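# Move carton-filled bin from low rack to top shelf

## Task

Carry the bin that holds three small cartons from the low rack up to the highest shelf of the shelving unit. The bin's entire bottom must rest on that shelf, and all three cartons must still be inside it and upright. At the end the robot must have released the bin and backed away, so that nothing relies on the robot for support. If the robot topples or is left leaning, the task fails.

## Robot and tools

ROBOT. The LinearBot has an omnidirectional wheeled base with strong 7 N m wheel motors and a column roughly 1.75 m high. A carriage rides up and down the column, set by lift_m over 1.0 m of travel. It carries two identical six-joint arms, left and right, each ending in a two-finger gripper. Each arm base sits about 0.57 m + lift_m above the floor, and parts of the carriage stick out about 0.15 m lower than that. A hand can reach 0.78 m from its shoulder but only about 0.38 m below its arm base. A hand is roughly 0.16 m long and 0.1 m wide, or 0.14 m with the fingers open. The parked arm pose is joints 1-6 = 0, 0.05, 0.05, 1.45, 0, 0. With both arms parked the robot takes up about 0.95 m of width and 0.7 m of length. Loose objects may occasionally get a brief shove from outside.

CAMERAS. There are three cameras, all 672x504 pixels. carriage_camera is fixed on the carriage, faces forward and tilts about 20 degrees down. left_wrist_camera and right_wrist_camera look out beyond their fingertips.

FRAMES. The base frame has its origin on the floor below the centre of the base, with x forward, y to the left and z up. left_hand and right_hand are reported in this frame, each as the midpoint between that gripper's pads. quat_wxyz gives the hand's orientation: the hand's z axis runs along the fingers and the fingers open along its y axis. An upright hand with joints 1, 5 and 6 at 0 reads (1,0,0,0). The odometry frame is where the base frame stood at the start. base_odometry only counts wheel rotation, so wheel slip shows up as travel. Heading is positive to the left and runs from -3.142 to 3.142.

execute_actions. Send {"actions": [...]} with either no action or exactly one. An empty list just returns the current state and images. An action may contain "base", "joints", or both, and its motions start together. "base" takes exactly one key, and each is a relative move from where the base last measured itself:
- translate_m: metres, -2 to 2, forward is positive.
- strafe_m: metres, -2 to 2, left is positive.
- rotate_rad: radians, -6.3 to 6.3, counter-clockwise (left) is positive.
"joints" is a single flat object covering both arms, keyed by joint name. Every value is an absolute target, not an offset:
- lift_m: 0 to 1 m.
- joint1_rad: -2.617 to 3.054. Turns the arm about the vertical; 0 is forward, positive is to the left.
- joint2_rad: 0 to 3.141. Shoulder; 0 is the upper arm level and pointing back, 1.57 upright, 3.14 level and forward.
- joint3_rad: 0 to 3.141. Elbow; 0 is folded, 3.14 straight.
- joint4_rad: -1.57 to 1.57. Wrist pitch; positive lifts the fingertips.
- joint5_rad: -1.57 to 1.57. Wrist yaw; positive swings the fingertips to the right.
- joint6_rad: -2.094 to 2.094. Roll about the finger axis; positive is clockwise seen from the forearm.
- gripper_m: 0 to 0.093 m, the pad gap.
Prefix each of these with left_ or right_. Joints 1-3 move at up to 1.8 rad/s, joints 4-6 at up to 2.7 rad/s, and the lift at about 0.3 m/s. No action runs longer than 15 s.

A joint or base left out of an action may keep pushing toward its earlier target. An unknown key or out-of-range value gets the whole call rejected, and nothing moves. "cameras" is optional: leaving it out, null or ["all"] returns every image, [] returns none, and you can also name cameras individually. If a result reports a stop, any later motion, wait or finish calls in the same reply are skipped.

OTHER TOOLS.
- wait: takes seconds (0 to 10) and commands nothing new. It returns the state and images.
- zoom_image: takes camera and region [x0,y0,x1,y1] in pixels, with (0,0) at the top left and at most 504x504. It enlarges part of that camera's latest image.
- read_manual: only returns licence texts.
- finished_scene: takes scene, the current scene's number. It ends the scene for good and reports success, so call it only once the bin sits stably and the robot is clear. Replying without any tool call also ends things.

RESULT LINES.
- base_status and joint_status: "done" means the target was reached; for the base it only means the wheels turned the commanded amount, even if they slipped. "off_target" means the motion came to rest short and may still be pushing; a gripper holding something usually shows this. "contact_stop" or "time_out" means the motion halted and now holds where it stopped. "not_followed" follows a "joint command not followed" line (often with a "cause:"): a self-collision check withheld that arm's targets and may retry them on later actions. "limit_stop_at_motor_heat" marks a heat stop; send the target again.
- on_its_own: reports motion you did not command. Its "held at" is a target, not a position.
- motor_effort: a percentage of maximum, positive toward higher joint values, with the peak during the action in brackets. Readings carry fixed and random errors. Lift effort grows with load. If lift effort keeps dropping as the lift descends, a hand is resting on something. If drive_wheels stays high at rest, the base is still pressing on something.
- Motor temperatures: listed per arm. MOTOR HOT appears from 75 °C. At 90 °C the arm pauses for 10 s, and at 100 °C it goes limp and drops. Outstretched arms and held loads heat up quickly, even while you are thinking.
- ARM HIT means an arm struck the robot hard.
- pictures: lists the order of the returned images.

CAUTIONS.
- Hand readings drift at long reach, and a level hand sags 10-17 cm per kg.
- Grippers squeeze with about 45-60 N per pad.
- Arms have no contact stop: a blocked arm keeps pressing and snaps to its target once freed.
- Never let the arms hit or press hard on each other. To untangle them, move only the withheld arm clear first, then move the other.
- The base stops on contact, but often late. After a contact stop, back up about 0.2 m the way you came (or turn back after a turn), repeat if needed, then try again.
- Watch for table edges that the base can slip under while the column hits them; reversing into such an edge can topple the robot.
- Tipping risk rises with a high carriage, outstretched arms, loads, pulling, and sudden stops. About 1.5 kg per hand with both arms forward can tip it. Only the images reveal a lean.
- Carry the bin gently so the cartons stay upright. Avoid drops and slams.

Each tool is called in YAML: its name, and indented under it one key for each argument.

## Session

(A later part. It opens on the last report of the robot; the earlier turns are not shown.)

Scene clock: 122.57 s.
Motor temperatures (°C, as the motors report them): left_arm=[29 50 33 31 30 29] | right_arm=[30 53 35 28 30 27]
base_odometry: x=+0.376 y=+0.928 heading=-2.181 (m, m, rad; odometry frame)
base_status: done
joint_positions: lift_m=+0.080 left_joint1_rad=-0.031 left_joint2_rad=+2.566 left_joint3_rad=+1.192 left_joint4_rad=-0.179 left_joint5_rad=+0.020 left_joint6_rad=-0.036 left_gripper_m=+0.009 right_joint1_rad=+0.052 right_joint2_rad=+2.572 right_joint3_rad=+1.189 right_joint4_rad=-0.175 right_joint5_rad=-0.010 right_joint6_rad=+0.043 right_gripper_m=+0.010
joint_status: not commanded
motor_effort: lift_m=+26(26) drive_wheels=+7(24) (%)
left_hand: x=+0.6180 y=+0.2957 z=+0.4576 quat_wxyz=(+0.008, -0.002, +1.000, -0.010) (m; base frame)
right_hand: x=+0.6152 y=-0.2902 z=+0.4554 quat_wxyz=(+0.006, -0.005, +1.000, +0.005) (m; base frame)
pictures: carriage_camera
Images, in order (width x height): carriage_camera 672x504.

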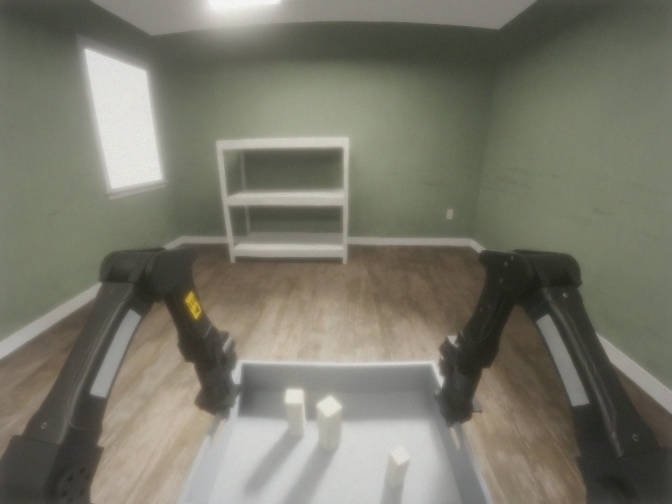

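execute_actions:
  actions:
    - {"base":{"strafe_m":0.5}}
  cameras: []

execute_actions:
  actions:
    - {"base":{"translate_m":1.7},"joints":{"lift_m":0.5}}
  cameras: ["carriage_camera"]

execute_actions:
  actions:
    - {"joints":{"lift_m":1.0}}

Scene clock: 130.97 s.
Motor temperatures (°C, as the motors report them): left_arm=[29 52 33 30 30 29] | right_arm=[30 55 35 28 30 27]
base_odometry: x=+0.786 y=+0.641 heading=-2.182 (m, m, rad; odometry frame)
base_status: done
joint_positions: lift_m=+0.080 left_joint1_rad=-0.030 left_joint2_rad=+2.566 left_joint3_rad=+1.192 left_joint4_rad=-0.182 left_joint5_rad=+0.019 left_joint6_rad=-0.036 left_gripper_m=+0.009 right_joint1_rad=+0.055 right_joint2_rad=+2.572 right_joint3_rad=+1.189 right_joint4_rad=-0.177 right_joint5_rad=-0.010 right_joint6_rad=+0.044 right_gripper_m=+0.010
joint_status: not commanded
motor_effort: lift_m=+26(25) drive_wheels=-8(25) (%)
left_hand: x=+0.6173 y=+0.2965 z=+0.4576 quat_wxyz=(+0.007, -0.003, +1.000, -0.010) (m; base frame)
right_hand: x=+0.6147 y=-0.2893 z=+0.4554 quat_wxyz=(+0.005, -0.005, +1.000, +0.005) (m; base frame)
pictures: none
No camera images: the call's "cameras" was empty. Leave "cameras" out to get every camera's image.

Scene clock: 136.67 s.
Motor temperatures (°C, as the motors report them): left_arm=[29 53 33 30 30 29] | right_arm=[30 56 35 28 30 27]
base_odometry: x=-0.189 y=-0.752 heading=-2.182 (m, m, rad; odometry frame)
base_status: done
joint_positions: lift_m=+0.500 left_joint1_rad=-0.029 left_joint2_rad=+2.569 left_joint3_rad=+1.192 left_joint4_rad=-0.190 left_joint5_rad=+0.021 left_joint6_rad=-0.036 left_gripper_m=+0.009 right_joint1_rad=+0.055 right_joint2_rad=+2.572 right_joint3_rad=+1.189 right_joint4_rad=-0.188 right_joint5_rad=-0.009 right_joint6_rad=+0.044 right_gripper_m=+0.010
joint_status: all done
motor_effort: lift_m=+25(31) drive_wheels=-6(17) (%)
left_hand: x=+0.6141 y=+0.2963 z=+0.8766 quat_wxyz=(+0.001, -0.003, +1.000, -0.011) (m; base frame)
right_hand: x=+0.6122 y=-0.2895 z=+0.8754 quat_wxyz=(+0.000, -0.005, +1.000, +0.004) (m; base frame)
pictures: carriage_camera
Images, in order (width x height): carriage_camera 672x504.

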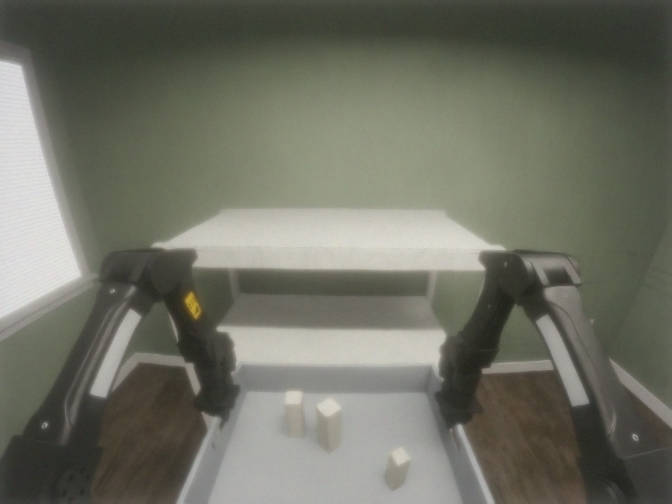

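Scene clock: 139.30 s.
Motor temperatures (°C, as the motors report them): left_arm=[29 53 33 30 30 29] | right_arm=[30 57 35 28 30 27]
base_odometry: x=-0.189 y=-0.752 heading=-2.182 (m, m, rad; odometry frame)
base_status: not commanded
joint_positions: lift_m=+1.000 left_joint1_rad=-0.029 left_joint2_rad=+2.568 left_joint3_rad=+1.192 left_joint4_rad=-0.191 left_joint5_rad=+0.021 left_joint6_rad=-0.036 left_gripper_m=+0.009 right_joint1_rad=+0.055 right_joint2_rad=+2.572 right_joint3_rad=+1.189 right_joint4_rad=-0.187 right_joint5_rad=-0.009 right_joint6_rad=+0.044 right_gripper_m=+0.010
joint_status: all done
motor_effort: lift_m=+26(32) drive_wheels=-5(6) (%)
left_hand: x=+0.6146 y=+0.2964 z=+1.3772 quat_wxyz=(+0.001, -0.003, +1.000, -0.010) (m; base frame)
right_hand: x=+0.6125 y=-0.2895 z=+1.3753 quat_wxyz=(+0.000, -0.005, +1.000, +0.004) (m; base frame)
pictures: carriage_camera, left_wrist_camera, right_wrist_camera
Images, in order (width x height): carriage_camera 672x504, left_wrist_camera 672x504, right_wrist_camera 672x504.

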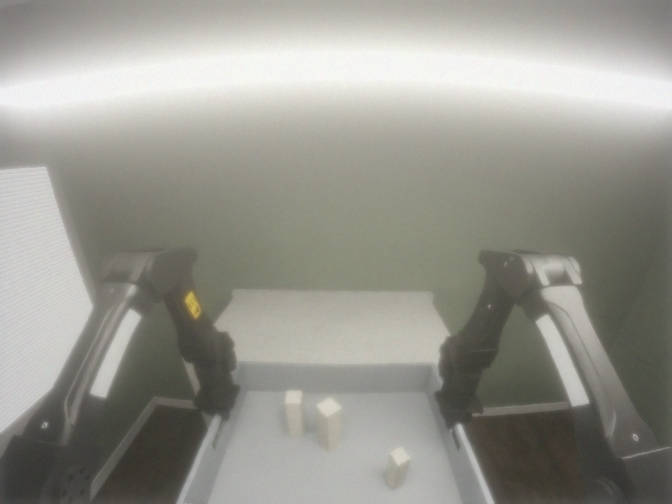

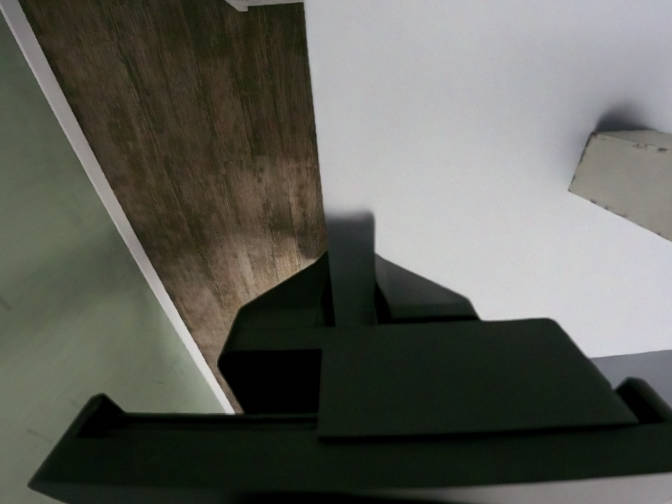

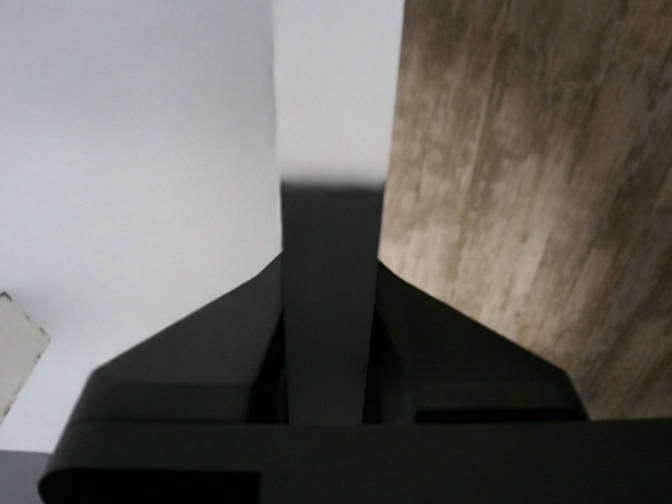

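execute_actions:
  actions:
    - {"base":{"translate_m":0.4}}

Scene clock: 146.77 s.
Motor temperatures (°C, as the motors report them): left_arm=[29 54 33 30 30 29] | right_arm=[30 58 35 28 30 27]
base_odometry: x=-0.418 y=-1.080 heading=-2.181 (m, m, rad; odometry frame)
base_status: done
joint_positions: lift_m=+1.000 left_joint1_rad=-0.029 left_joint2_rad=+2.568 left_joint3_rad=+1.192 left_joint4_rad=-0.187 left_joint5_rad=+0.020 left_joint6_rad=-0.036 left_gripper_m=+0.009 right_joint1_rad=+0.055 right_joint2_rad=+2.572 right_joint3_rad=+1.189 right_joint4_rad=-0.182 right_joint5_rad=-0.009 right_joint6_rad=+0.044 right_gripper_m=+0.010
joint_status: not commanded
motor_effort: lift_m=+26(26) drive_wheels=-7(18) (%)
left_hand: x=+0.6157 y=+0.2964 z=+1.3772 quat_wxyz=(+0.004, -0.003, +1.000, -0.010) (m; base frame)
right_hand: x=+0.6135 y=-0.2894 z=+1.3753 quat_wxyz=(+0.002, -0.006, +1.000, +0.005) (m; base frame)
pictures: carriage_camera, left_wrist_camera, right_wrist_camera
Images, in order (width x height): carriage_camera 672x504, left_wrist_camera 672x504, right_wrist_camera 672x504.

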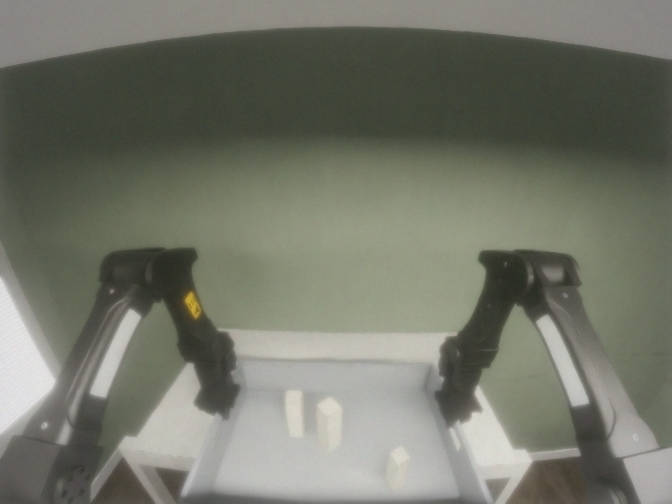

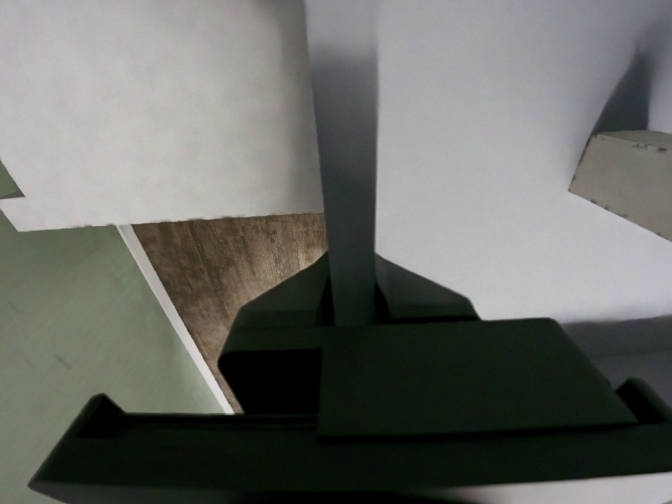

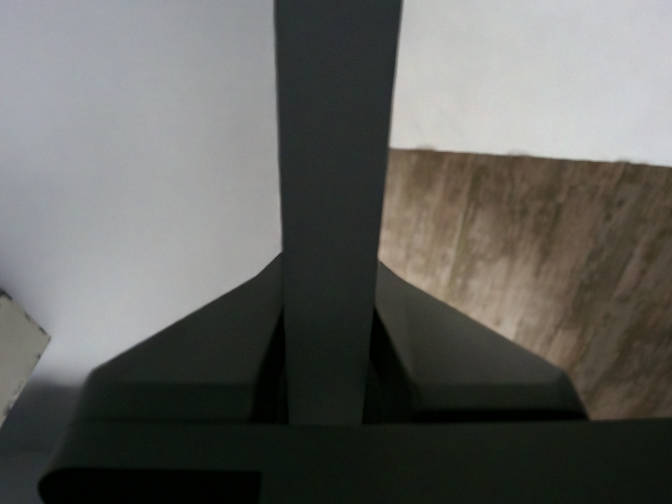

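execute_actions:
  actions:
    - {"base":{"translate_m":0.22}}

Scene clock: 154.37 s.
Motor temperatures (°C, as the motors report them): left_arm=[29 55 32 30 30 29] | right_arm=[30 60 35 28 30 27]
base_odometry: x=-0.544 y=-1.260 heading=-2.180 (m, m, rad; odometry frame)
base_status: done
joint_positions: lift_m=+1.000 left_joint1_rad=-0.029 left_joint2_rad=+2.568 left_joint3_rad=+1.192 left_joint4_rad=-0.186 left_joint5_rad=+0.020 left_joint6_rad=-0.036 left_gripper_m=+0.009 right_joint1_rad=+0.055 right_joint2_rad=+2.572 right_joint3_rad=+1.189 right_joint4_rad=-0.182 right_joint5_rad=-0.009 right_joint6_rad=+0.044 right_gripper_m=+0.010
joint_status: not commanded
motor_effort: lift_m=+26(26) drive_wheels=-6(23) (%)
left_hand: x=+0.6159 y=+0.2964 z=+1.3772 quat_wxyz=(+0.004, -0.003, +1.000, -0.010) (m; base frame)
right_hand: x=+0.6135 y=-0.2894 z=+1.3753 quat_wxyz=(+0.002, -0.006, +1.000, +0.005) (m; base frame)
pictures: carriage_camera, left_wrist_camera, right_wrist_camera
Images, in order (width x height): carriage_camera 672x504, left_wrist_camera 672x504, right_wrist_camera 672x504.

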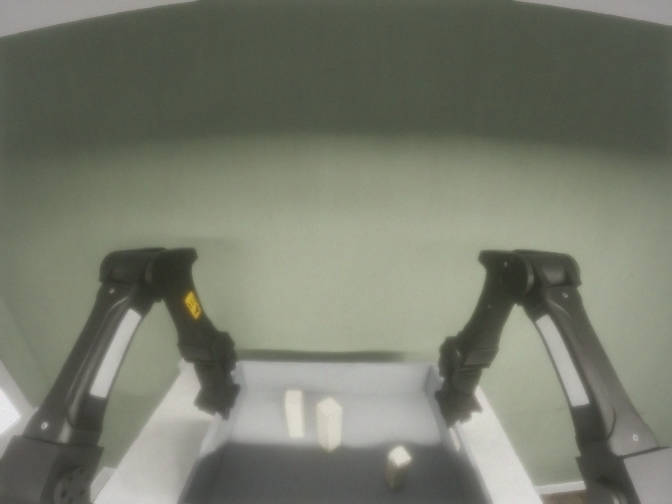

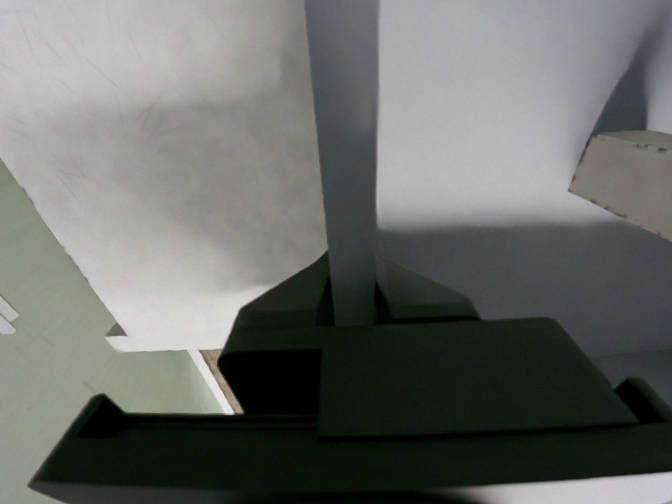

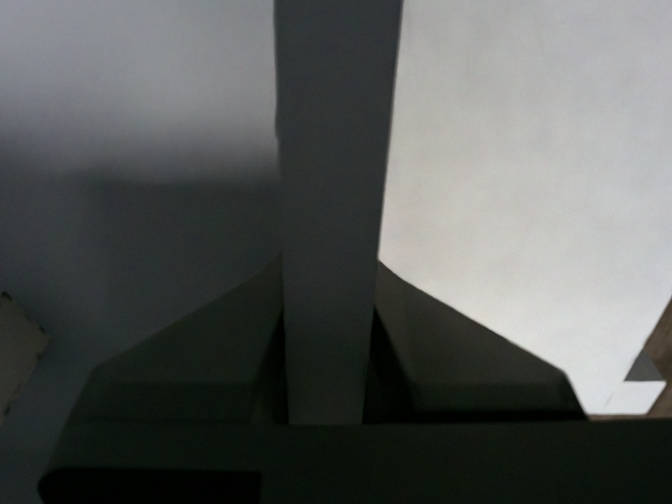

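execute_actions:
  actions:
    - {"joints":{"lift_m":0.95}}
  cameras: ["left_wrist_camera"]

execute_actions:
  actions:
    - {"joints":{"lift_m":0.93}}
  cameras: ["left_wrist_camera"]

Scene clock: 159.23 s.
Motor temperatures (°C, as the motors report them): left_arm=[29 56 32 30 30 29] | right_arm=[30 61 35 28 30 27]
base_odometry: x=-0.544 y=-1.260 heading=-2.180 (m, m, rad; odometry frame)
base_status: not commanded
joint_positions: lift_m=+0.950 left_joint1_rad=-0.029 left_joint2_rad=+2.574 left_joint3_rad=+1.192 left_joint4_rad=-0.187 left_joint5_rad=+0.021 left_joint6_rad=-0.036 left_gripper_m=+0.009 right_joint1_rad=+0.055 right_joint2_rad=+2.573 right_joint3_rad=+1.189 right_joint4_rad=-0.188 right_joint5_rad=-0.009 right_joint6_rad=+0.045 right_gripper_m=+0.010
joint_status: all done
motor_effort: lift_m=+25(25) drive_wheels=-5(5) (%)
left_hand: x=+0.6137 y=+0.2963 z=+1.3253 quat_wxyz=(+0.001, -0.003, +1.000, -0.011) (m; base frame)
right_hand: x=+0.6118 y=-0.2895 z=+1.3252 quat_wxyz=(-0.001, -0.005, +1.000, +0.004) (m; base frame)
pictures: left_wrist_camera
Images, in order (width x height): left_wrist_camera 672x504.

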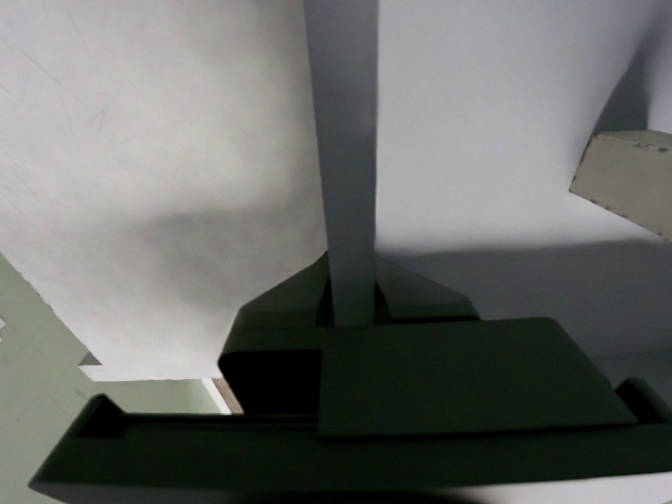

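Scene clock: 159.80 s.
Motor temperatures (°C, as the motors report them): left_arm=[29 56 32 30 30 29] | right_arm=[30 61 35 28 30 27]
base_odometry: x=-0.544 y=-1.260 heading=-2.180 (m, m, rad; odometry frame)
base_status: not commanded
joint_positions: lift_m=+0.930 left_joint1_rad=-0.029 left_joint2_rad=+2.575 left_joint3_rad=+1.192 left_joint4_rad=-0.188 left_joint5_rad=+0.022 left_joint6_rad=-0.036 left_gripper_m=+0.009 right_joint1_rad=+0.055 right_joint2_rad=+2.573 right_joint3_rad=+1.189 right_joint4_rad=-0.188 right_joint5_rad=-0.009 right_joint6_rad=+0.044 right_gripper_m=+0.010
joint_status: all done
motor_effort: lift_m=+25(25) drive_wheels=-5(6) (%)
left_hand: x=+0.6129 y=+0.2962 z=+1.3048 quat_wxyz=(-0.001, -0.003, +1.000, -0.011) (m; base frame)
right_hand: x=+0.6116 y=-0.2895 z=+1.3050 quat_wxyz=(-0.001, -0.005, +1.000, +0.004) (m; base frame)
pictures: left_wrist_camera
Images, in order (width x height): left_wrist_camera 672x504.

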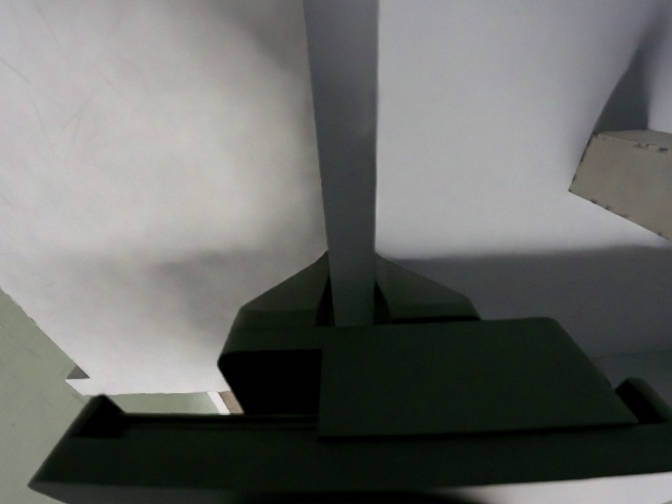

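execute_actions:
  actions:
    - {"joints":{"lift_m":0.915}}
  cameras: []

execute_actions:
  actions:
    - {"joints":{"lift_m":0.90}}
  cameras: ["left_wrist_camera"]

Scene clock: 163.27 s.
Motor temperatures (°C, as the motors report them): left_arm=[29 57 32 30 30 29] | right_arm=[30 61 35 28 30 27]
base_odometry: x=-0.544 y=-1.260 heading=-2.180 (m, m, rad; odometry frame)
base_status: not commanded
joint_positions: lift_m=+0.915 left_joint1_rad=-0.029 left_joint2_rad=+2.549 left_joint3_rad=+1.192 left_joint4_rad=-0.213 left_joint5_rad=+0.021 left_joint6_rad=-0.036 left_gripper_m=+0.009 right_joint1_rad=+0.055 right_joint2_rad=+2.553 right_joint3_rad=+1.189 right_joint4_rad=-0.212 right_joint5_rad=-0.009 right_joint6_rad=+0.044 right_gripper_m=+0.010
joint_status: all done
motor_effort: lift_m=+20(20) drive_wheels=+5(5) (%)
left_hand: x=+0.6154 y=+0.2964 z=+1.2990 quat_wxyz=(+0.000, -0.003, +1.000, -0.010) (m; base frame)
right_hand: x=+0.6127 y=-0.2895 z=+1.2973 quat_wxyz=(-0.003, -0.005, +1.000, +0.004) (m; base frame)
pictures: none
No camera images: the call's "cameras" was empty. Leave "cameras" out to get every camera's image.

Scene clock: 163.80 s.
Motor temperatures (°C, as the motors report them): left_arm=[29 57 32 31 30 29] | right_arm=[30 61 35 28 30 27]
base_odometry: x=-0.544 y=-1.260 heading=-2.180 (m, m, rad; odometry frame)
base_status: not commanded
joint_positions: lift_m=+0.901 left_joint1_rad=-0.029 left_joint2_rad=+2.508 left_joint3_rad=+1.192 left_joint4_rad=-0.266 left_joint5_rad=+0.021 left_joint6_rad=-0.036 left_gripper_m=+0.009 right_joint1_rad=+0.055 right_joint2_rad=+2.513 right_joint3_rad=+1.189 right_joint4_rad=-0.264 right_joint5_rad=-0.009 right_joint6_rad=+0.044 right_gripper_m=+0.010
joint_status: all done
motor_effort: lift_m=+16(17) drive_wheels=+7(7) (%)
left_hand: x=+0.6151 y=+0.2964 z=+1.2977 quat_wxyz=(-0.007, -0.003, +1.000, -0.010) (m; base frame)
right_hand: x=+0.6126 y=-0.2895 z=+1.2959 quat_wxyz=(-0.009, -0.005, +1.000, +0.004) (m; base frame)
pictures: left_wrist_camera
Images, in order (width x height): left_wrist_camera 672x504.

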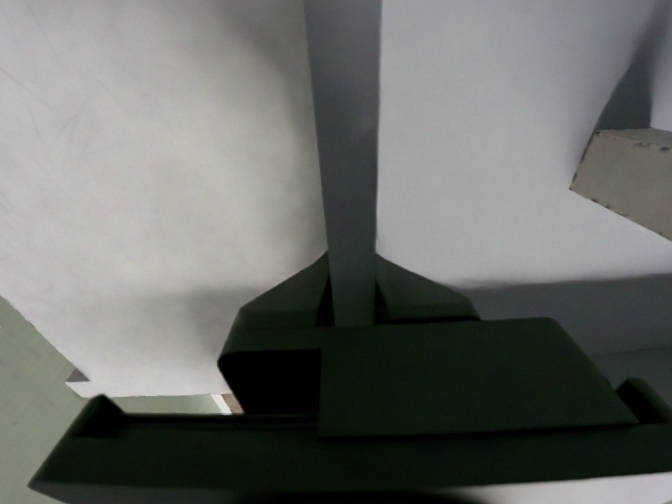

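Pressing a bit; ease up to 0.915 and release.

execute_actions:
  actions:
    - {"joints":{"lift_m":0.916}}
  cameras: []

execute_actions:
  actions:
    - {"joints":{"left_gripper_m":0.08,"right_gripper_m":0.08}}
  cameras: []

execute_actions:
  actions:
    - {"joints":{"lift_m":1.0}}

Scene clock: 167.23 s.
Motor temperatures (°C, as the motors report them): left_arm=[29 56 33 31 30 29] | right_arm=[30 60 35 28 30 27]
base_odometry: x=-0.544 y=-1.260 heading=-2.180 (m, m, rad; odometry frame)
base_status: not commanded
joint_positions: lift_m=+0.916 left_joint1_rad=-0.029 left_joint2_rad=+2.547 left_joint3_rad=+1.192 left_joint4_rad=-0.218 left_joint5_rad=+0.021 left_joint6_rad=-0.036 left_gripper_m=+0.009 right_joint1_rad=+0.055 right_joint2_rad=+2.550 right_joint3_rad=+1.189 right_joint4_rad=-0.213 right_joint5_rad=-0.009 right_joint6_rad=+0.044 right_gripper_m=+0.010
joint_status: all done
motor_effort: lift_m=+26(27) drive_wheels=+5(7) (%)
left_hand: x=+0.6149 y=+0.2964 z=+1.3000 quat_wxyz=(-0.001, -0.003, +1.000, -0.010) (m; base frame)
right_hand: x=+0.6134 y=-0.2894 z=+1.2986 quat_wxyz=(-0.002, -0.005, +1.000, +0.004) (m; base frame)
pictures: none
No camera images: the call's "cameras" was empty. Leave "cameras" out to get every camera's image.

Scene clock: 167.93 s.
Motor temperatures (°C, as the motors report them): left_arm=[29 56 33 31 30 29] | right_arm=[30 60 35 28 30 27]
base_odometry: x=-0.544 y=-1.260 heading=-2.180 (m, m, rad; odometry frame)
base_status: not commanded
joint_positions: lift_m=+0.916 left_joint1_rad=-0.029 left_joint2_rad=+2.547 left_joint3_rad=+1.192 left_joint4_rad=-0.218 left_joint5_rad=+0.011 left_joint6_rad=-0.036 left_gripper_m=+0.080 right_joint1_rad=+0.055 right_joint2_rad=+2.550 right_joint3_rad=+1.189 right_joint4_rad=-0.211 right_joint5_rad=+0.013 right_joint6_rad=+0.044 right_gripper_m=+0.080
joint_status: all done
motor_effort: lift_m=+25(27) drive_wheels=+5(4) (%)
left_hand: x=+0.6149 y=+0.2980 z=+1.3001 quat_wxyz=(-0.001, -0.003, +1.000, -0.006) (m; base frame)
right_hand: x=+0.6142 y=-0.2930 z=+1.2988 quat_wxyz=(+0.000, -0.005, +1.000, -0.006) (m; base frame)
pictures: none
No camera images: the call's "cameras" was empty. Leave "cameras" out to get every camera's image.

Scene clock: 168.80 s.
Motor temperatures (°C, as the motors report them): left_arm=[29 56 33 31 30 29] | right_arm=[30 60 35 28 30 27]
base_odometry: x=-0.544 y=-1.260 heading=-2.180 (m, m, rad; odometry frame)
base_status: not commanded
joint_positions: lift_m=+1.000 left_joint1_rad=-0.029 left_joint2_rad=+2.542 left_joint3_rad=+1.192 left_joint4_rad=-0.215 left_joint5_rad=+0.010 left_joint6_rad=-0.036 left_gripper_m=+0.080 right_joint1_rad=+0.055 right_joint2_rad=+2.550 right_joint3_rad=+1.189 right_joint4_rad=-0.210 right_joint5_rad=+0.014 right_joint6_rad=+0.044 right_gripper_m=+0.080
joint_status: all done
motor_effort: lift_m=+24(29) drive_wheels=+5(4) (%)
left_hand: x=+0.6171 y=+0.2981 z=+1.3856 quat_wxyz=(+0.002, -0.003, +1.000, -0.005) (m; base frame)
right_hand: x=+0.6144 y=-0.2932 z=+1.3829 quat_wxyz=(+0.000, -0.005, +1.000, -0.007) (m; base frame)
pictures: carriage_camera, left_wrist_camera, right_wrist_camera
Images, in order (width x height): carriage_camera 672x504, left_wrist_camera 672x504, right_wrist_camera 672x504.

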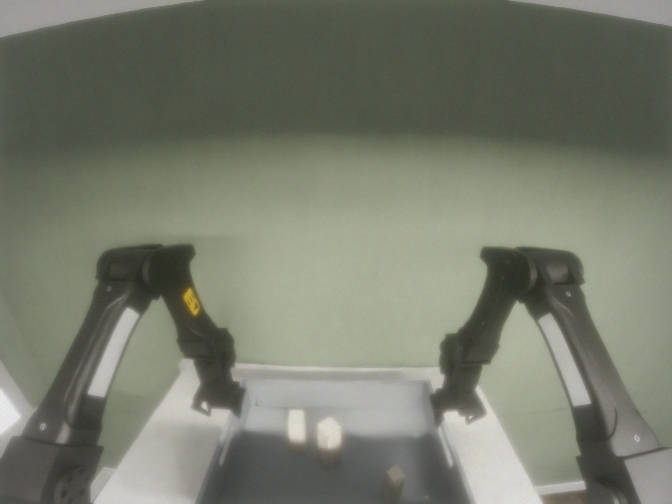

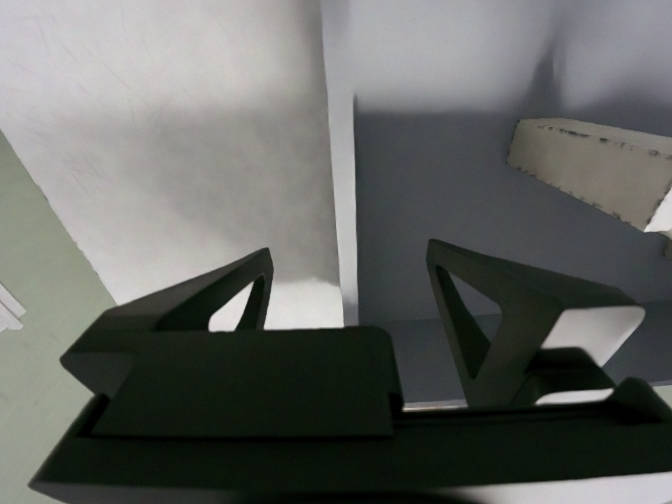

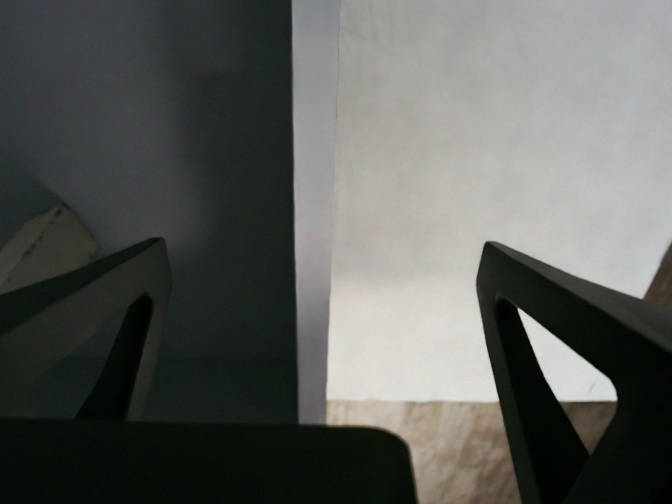

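execute_actions:
  actions:
    - {"base":{"translate_m":-0.6},"joints":{"left_joint2_rad":2.2,"right_joint2_rad":2.2,"left_joint4_rad":-0.5,"right_joint4_rad":-0.5}}
  cameras: []

execute_actions:
  actions:
    - {"joints":{"lift_m":0.6,"left_joint1_rad":0,"right_joint1_rad":0,"left_joint2_rad":0.05,"right_joint2_rad":0.05,"left_joint3_rad":0.05,"right_joint3_rad":0.05,"left_joint4_rad":1.45,"right_joint4_rad":1.45,"left_gripper_m":0.093,"right_gripper_m":0.093}}
  cameras: ["carriage_camera"]

Scene clock: 177.87 s.
Motor temperatures (°C, as the motors report them): left_arm=[29 55 33 31 30 29] | right_arm=[30 60 35 28 30 27]
base_odometry: x=-0.201 y=-0.768 heading=-2.179 (m, m, rad; odometry frame)
base_status: done
joint_positions: lift_m=+1.000 left_joint1_rad=-0.029 left_joint2_rad=+2.185 left_joint3_rad=+1.192 left_joint4_rad=-0.484 left_joint5_rad=+0.008 left_joint6_rad=-0.036 left_gripper_m=+0.080 right_joint1_rad=+0.055 right_joint2_rad=+2.202 right_joint3_rad=+1.189 right_joint4_rad=-0.496 right_joint5_rad=+0.016 right_joint6_rad=+0.044 right_gripper_m=+0.080
joint_status: all done
motor_effort: lift_m=+24(24) drive_wheels=-8(29) (%)
left_hand: x=+0.6448 y=+0.2977 z=+1.5069 quat_wxyz=(+0.046, -0.003, +0.999, -0.006) (m; base frame)
right_hand: x=+0.6371 y=-0.2923 z=+1.5001 quat_wxyz=(+0.031, -0.005, +0.999, -0.006) (m; base frame)
pictures: none
No camera images: the call's "cameras" was empty. Leave "cameras" out to get every camera's image.

Scene clock: 180.00 s.
Motor temperatures (°C, as the motors report them): left_arm=[29 54 33 31 30 29] | right_arm=[30 59 35 28 30 27]
base_odometry: x=-0.201 y=-0.768 heading=-2.179 (m, m, rad; odometry frame)
base_status: not commanded
joint_positions: lift_m=+0.600 left_joint1_rad=+0.000 left_joint2_rad=+0.058 left_joint3_rad=+0.074 left_joint4_rad=+1.451 left_joint5_rad=+0.007 left_joint6_rad=-0.036 left_gripper_m=+0.093 right_joint1_rad=-0.003 right_joint2_rad=+0.060 right_joint3_rad=+0.071 right_joint4_rad=+1.459 right_joint5_rad=+0.018 right_joint6_rad=+0.044 right_gripper_m=+0.093
joint_status: all done
motor_effort: lift_m=+22(23) drive_wheels=-6(7) (%)
left_hand: x=+0.2917 y=+0.3090 z=+1.6326 quat_wxyz=(+0.999, +0.003, +0.052, -0.018) (m; base frame)
right_hand: x=+0.2914 y=-0.3134 z=+1.6320 quat_wxyz=(+0.998, +0.010, +0.050, +0.020) (m; base frame)
pictures: carriage_camera
Images, in order (width x height): carriage_camera 672x504.

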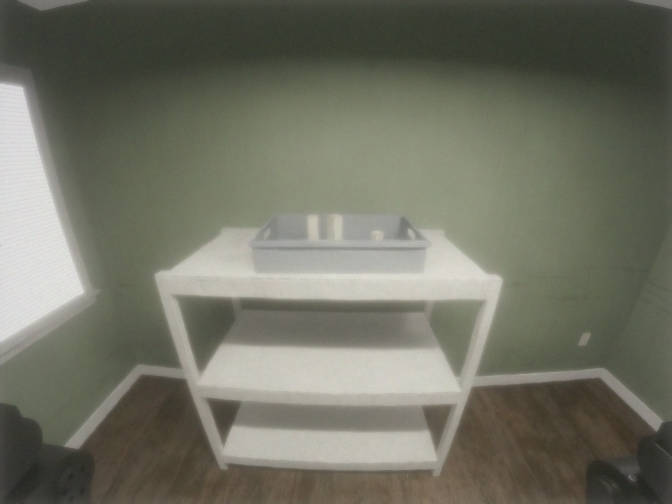

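zoom_image:
  camera: "carriage_camera"
  region: [230, 200, 450, 310]

Region (230, 200, 450, 310) of carriage_camera's 672x504 image, scaled by 2.291, with more detail than that image has.

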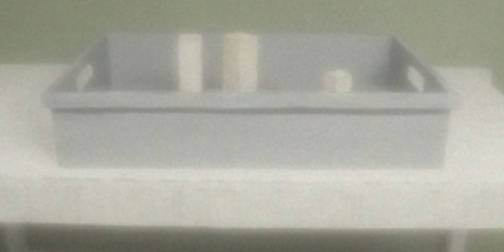

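Fully on the shelf, cartons standing.

finished_scene:
  scene: 1

The scene is finished: the task was done.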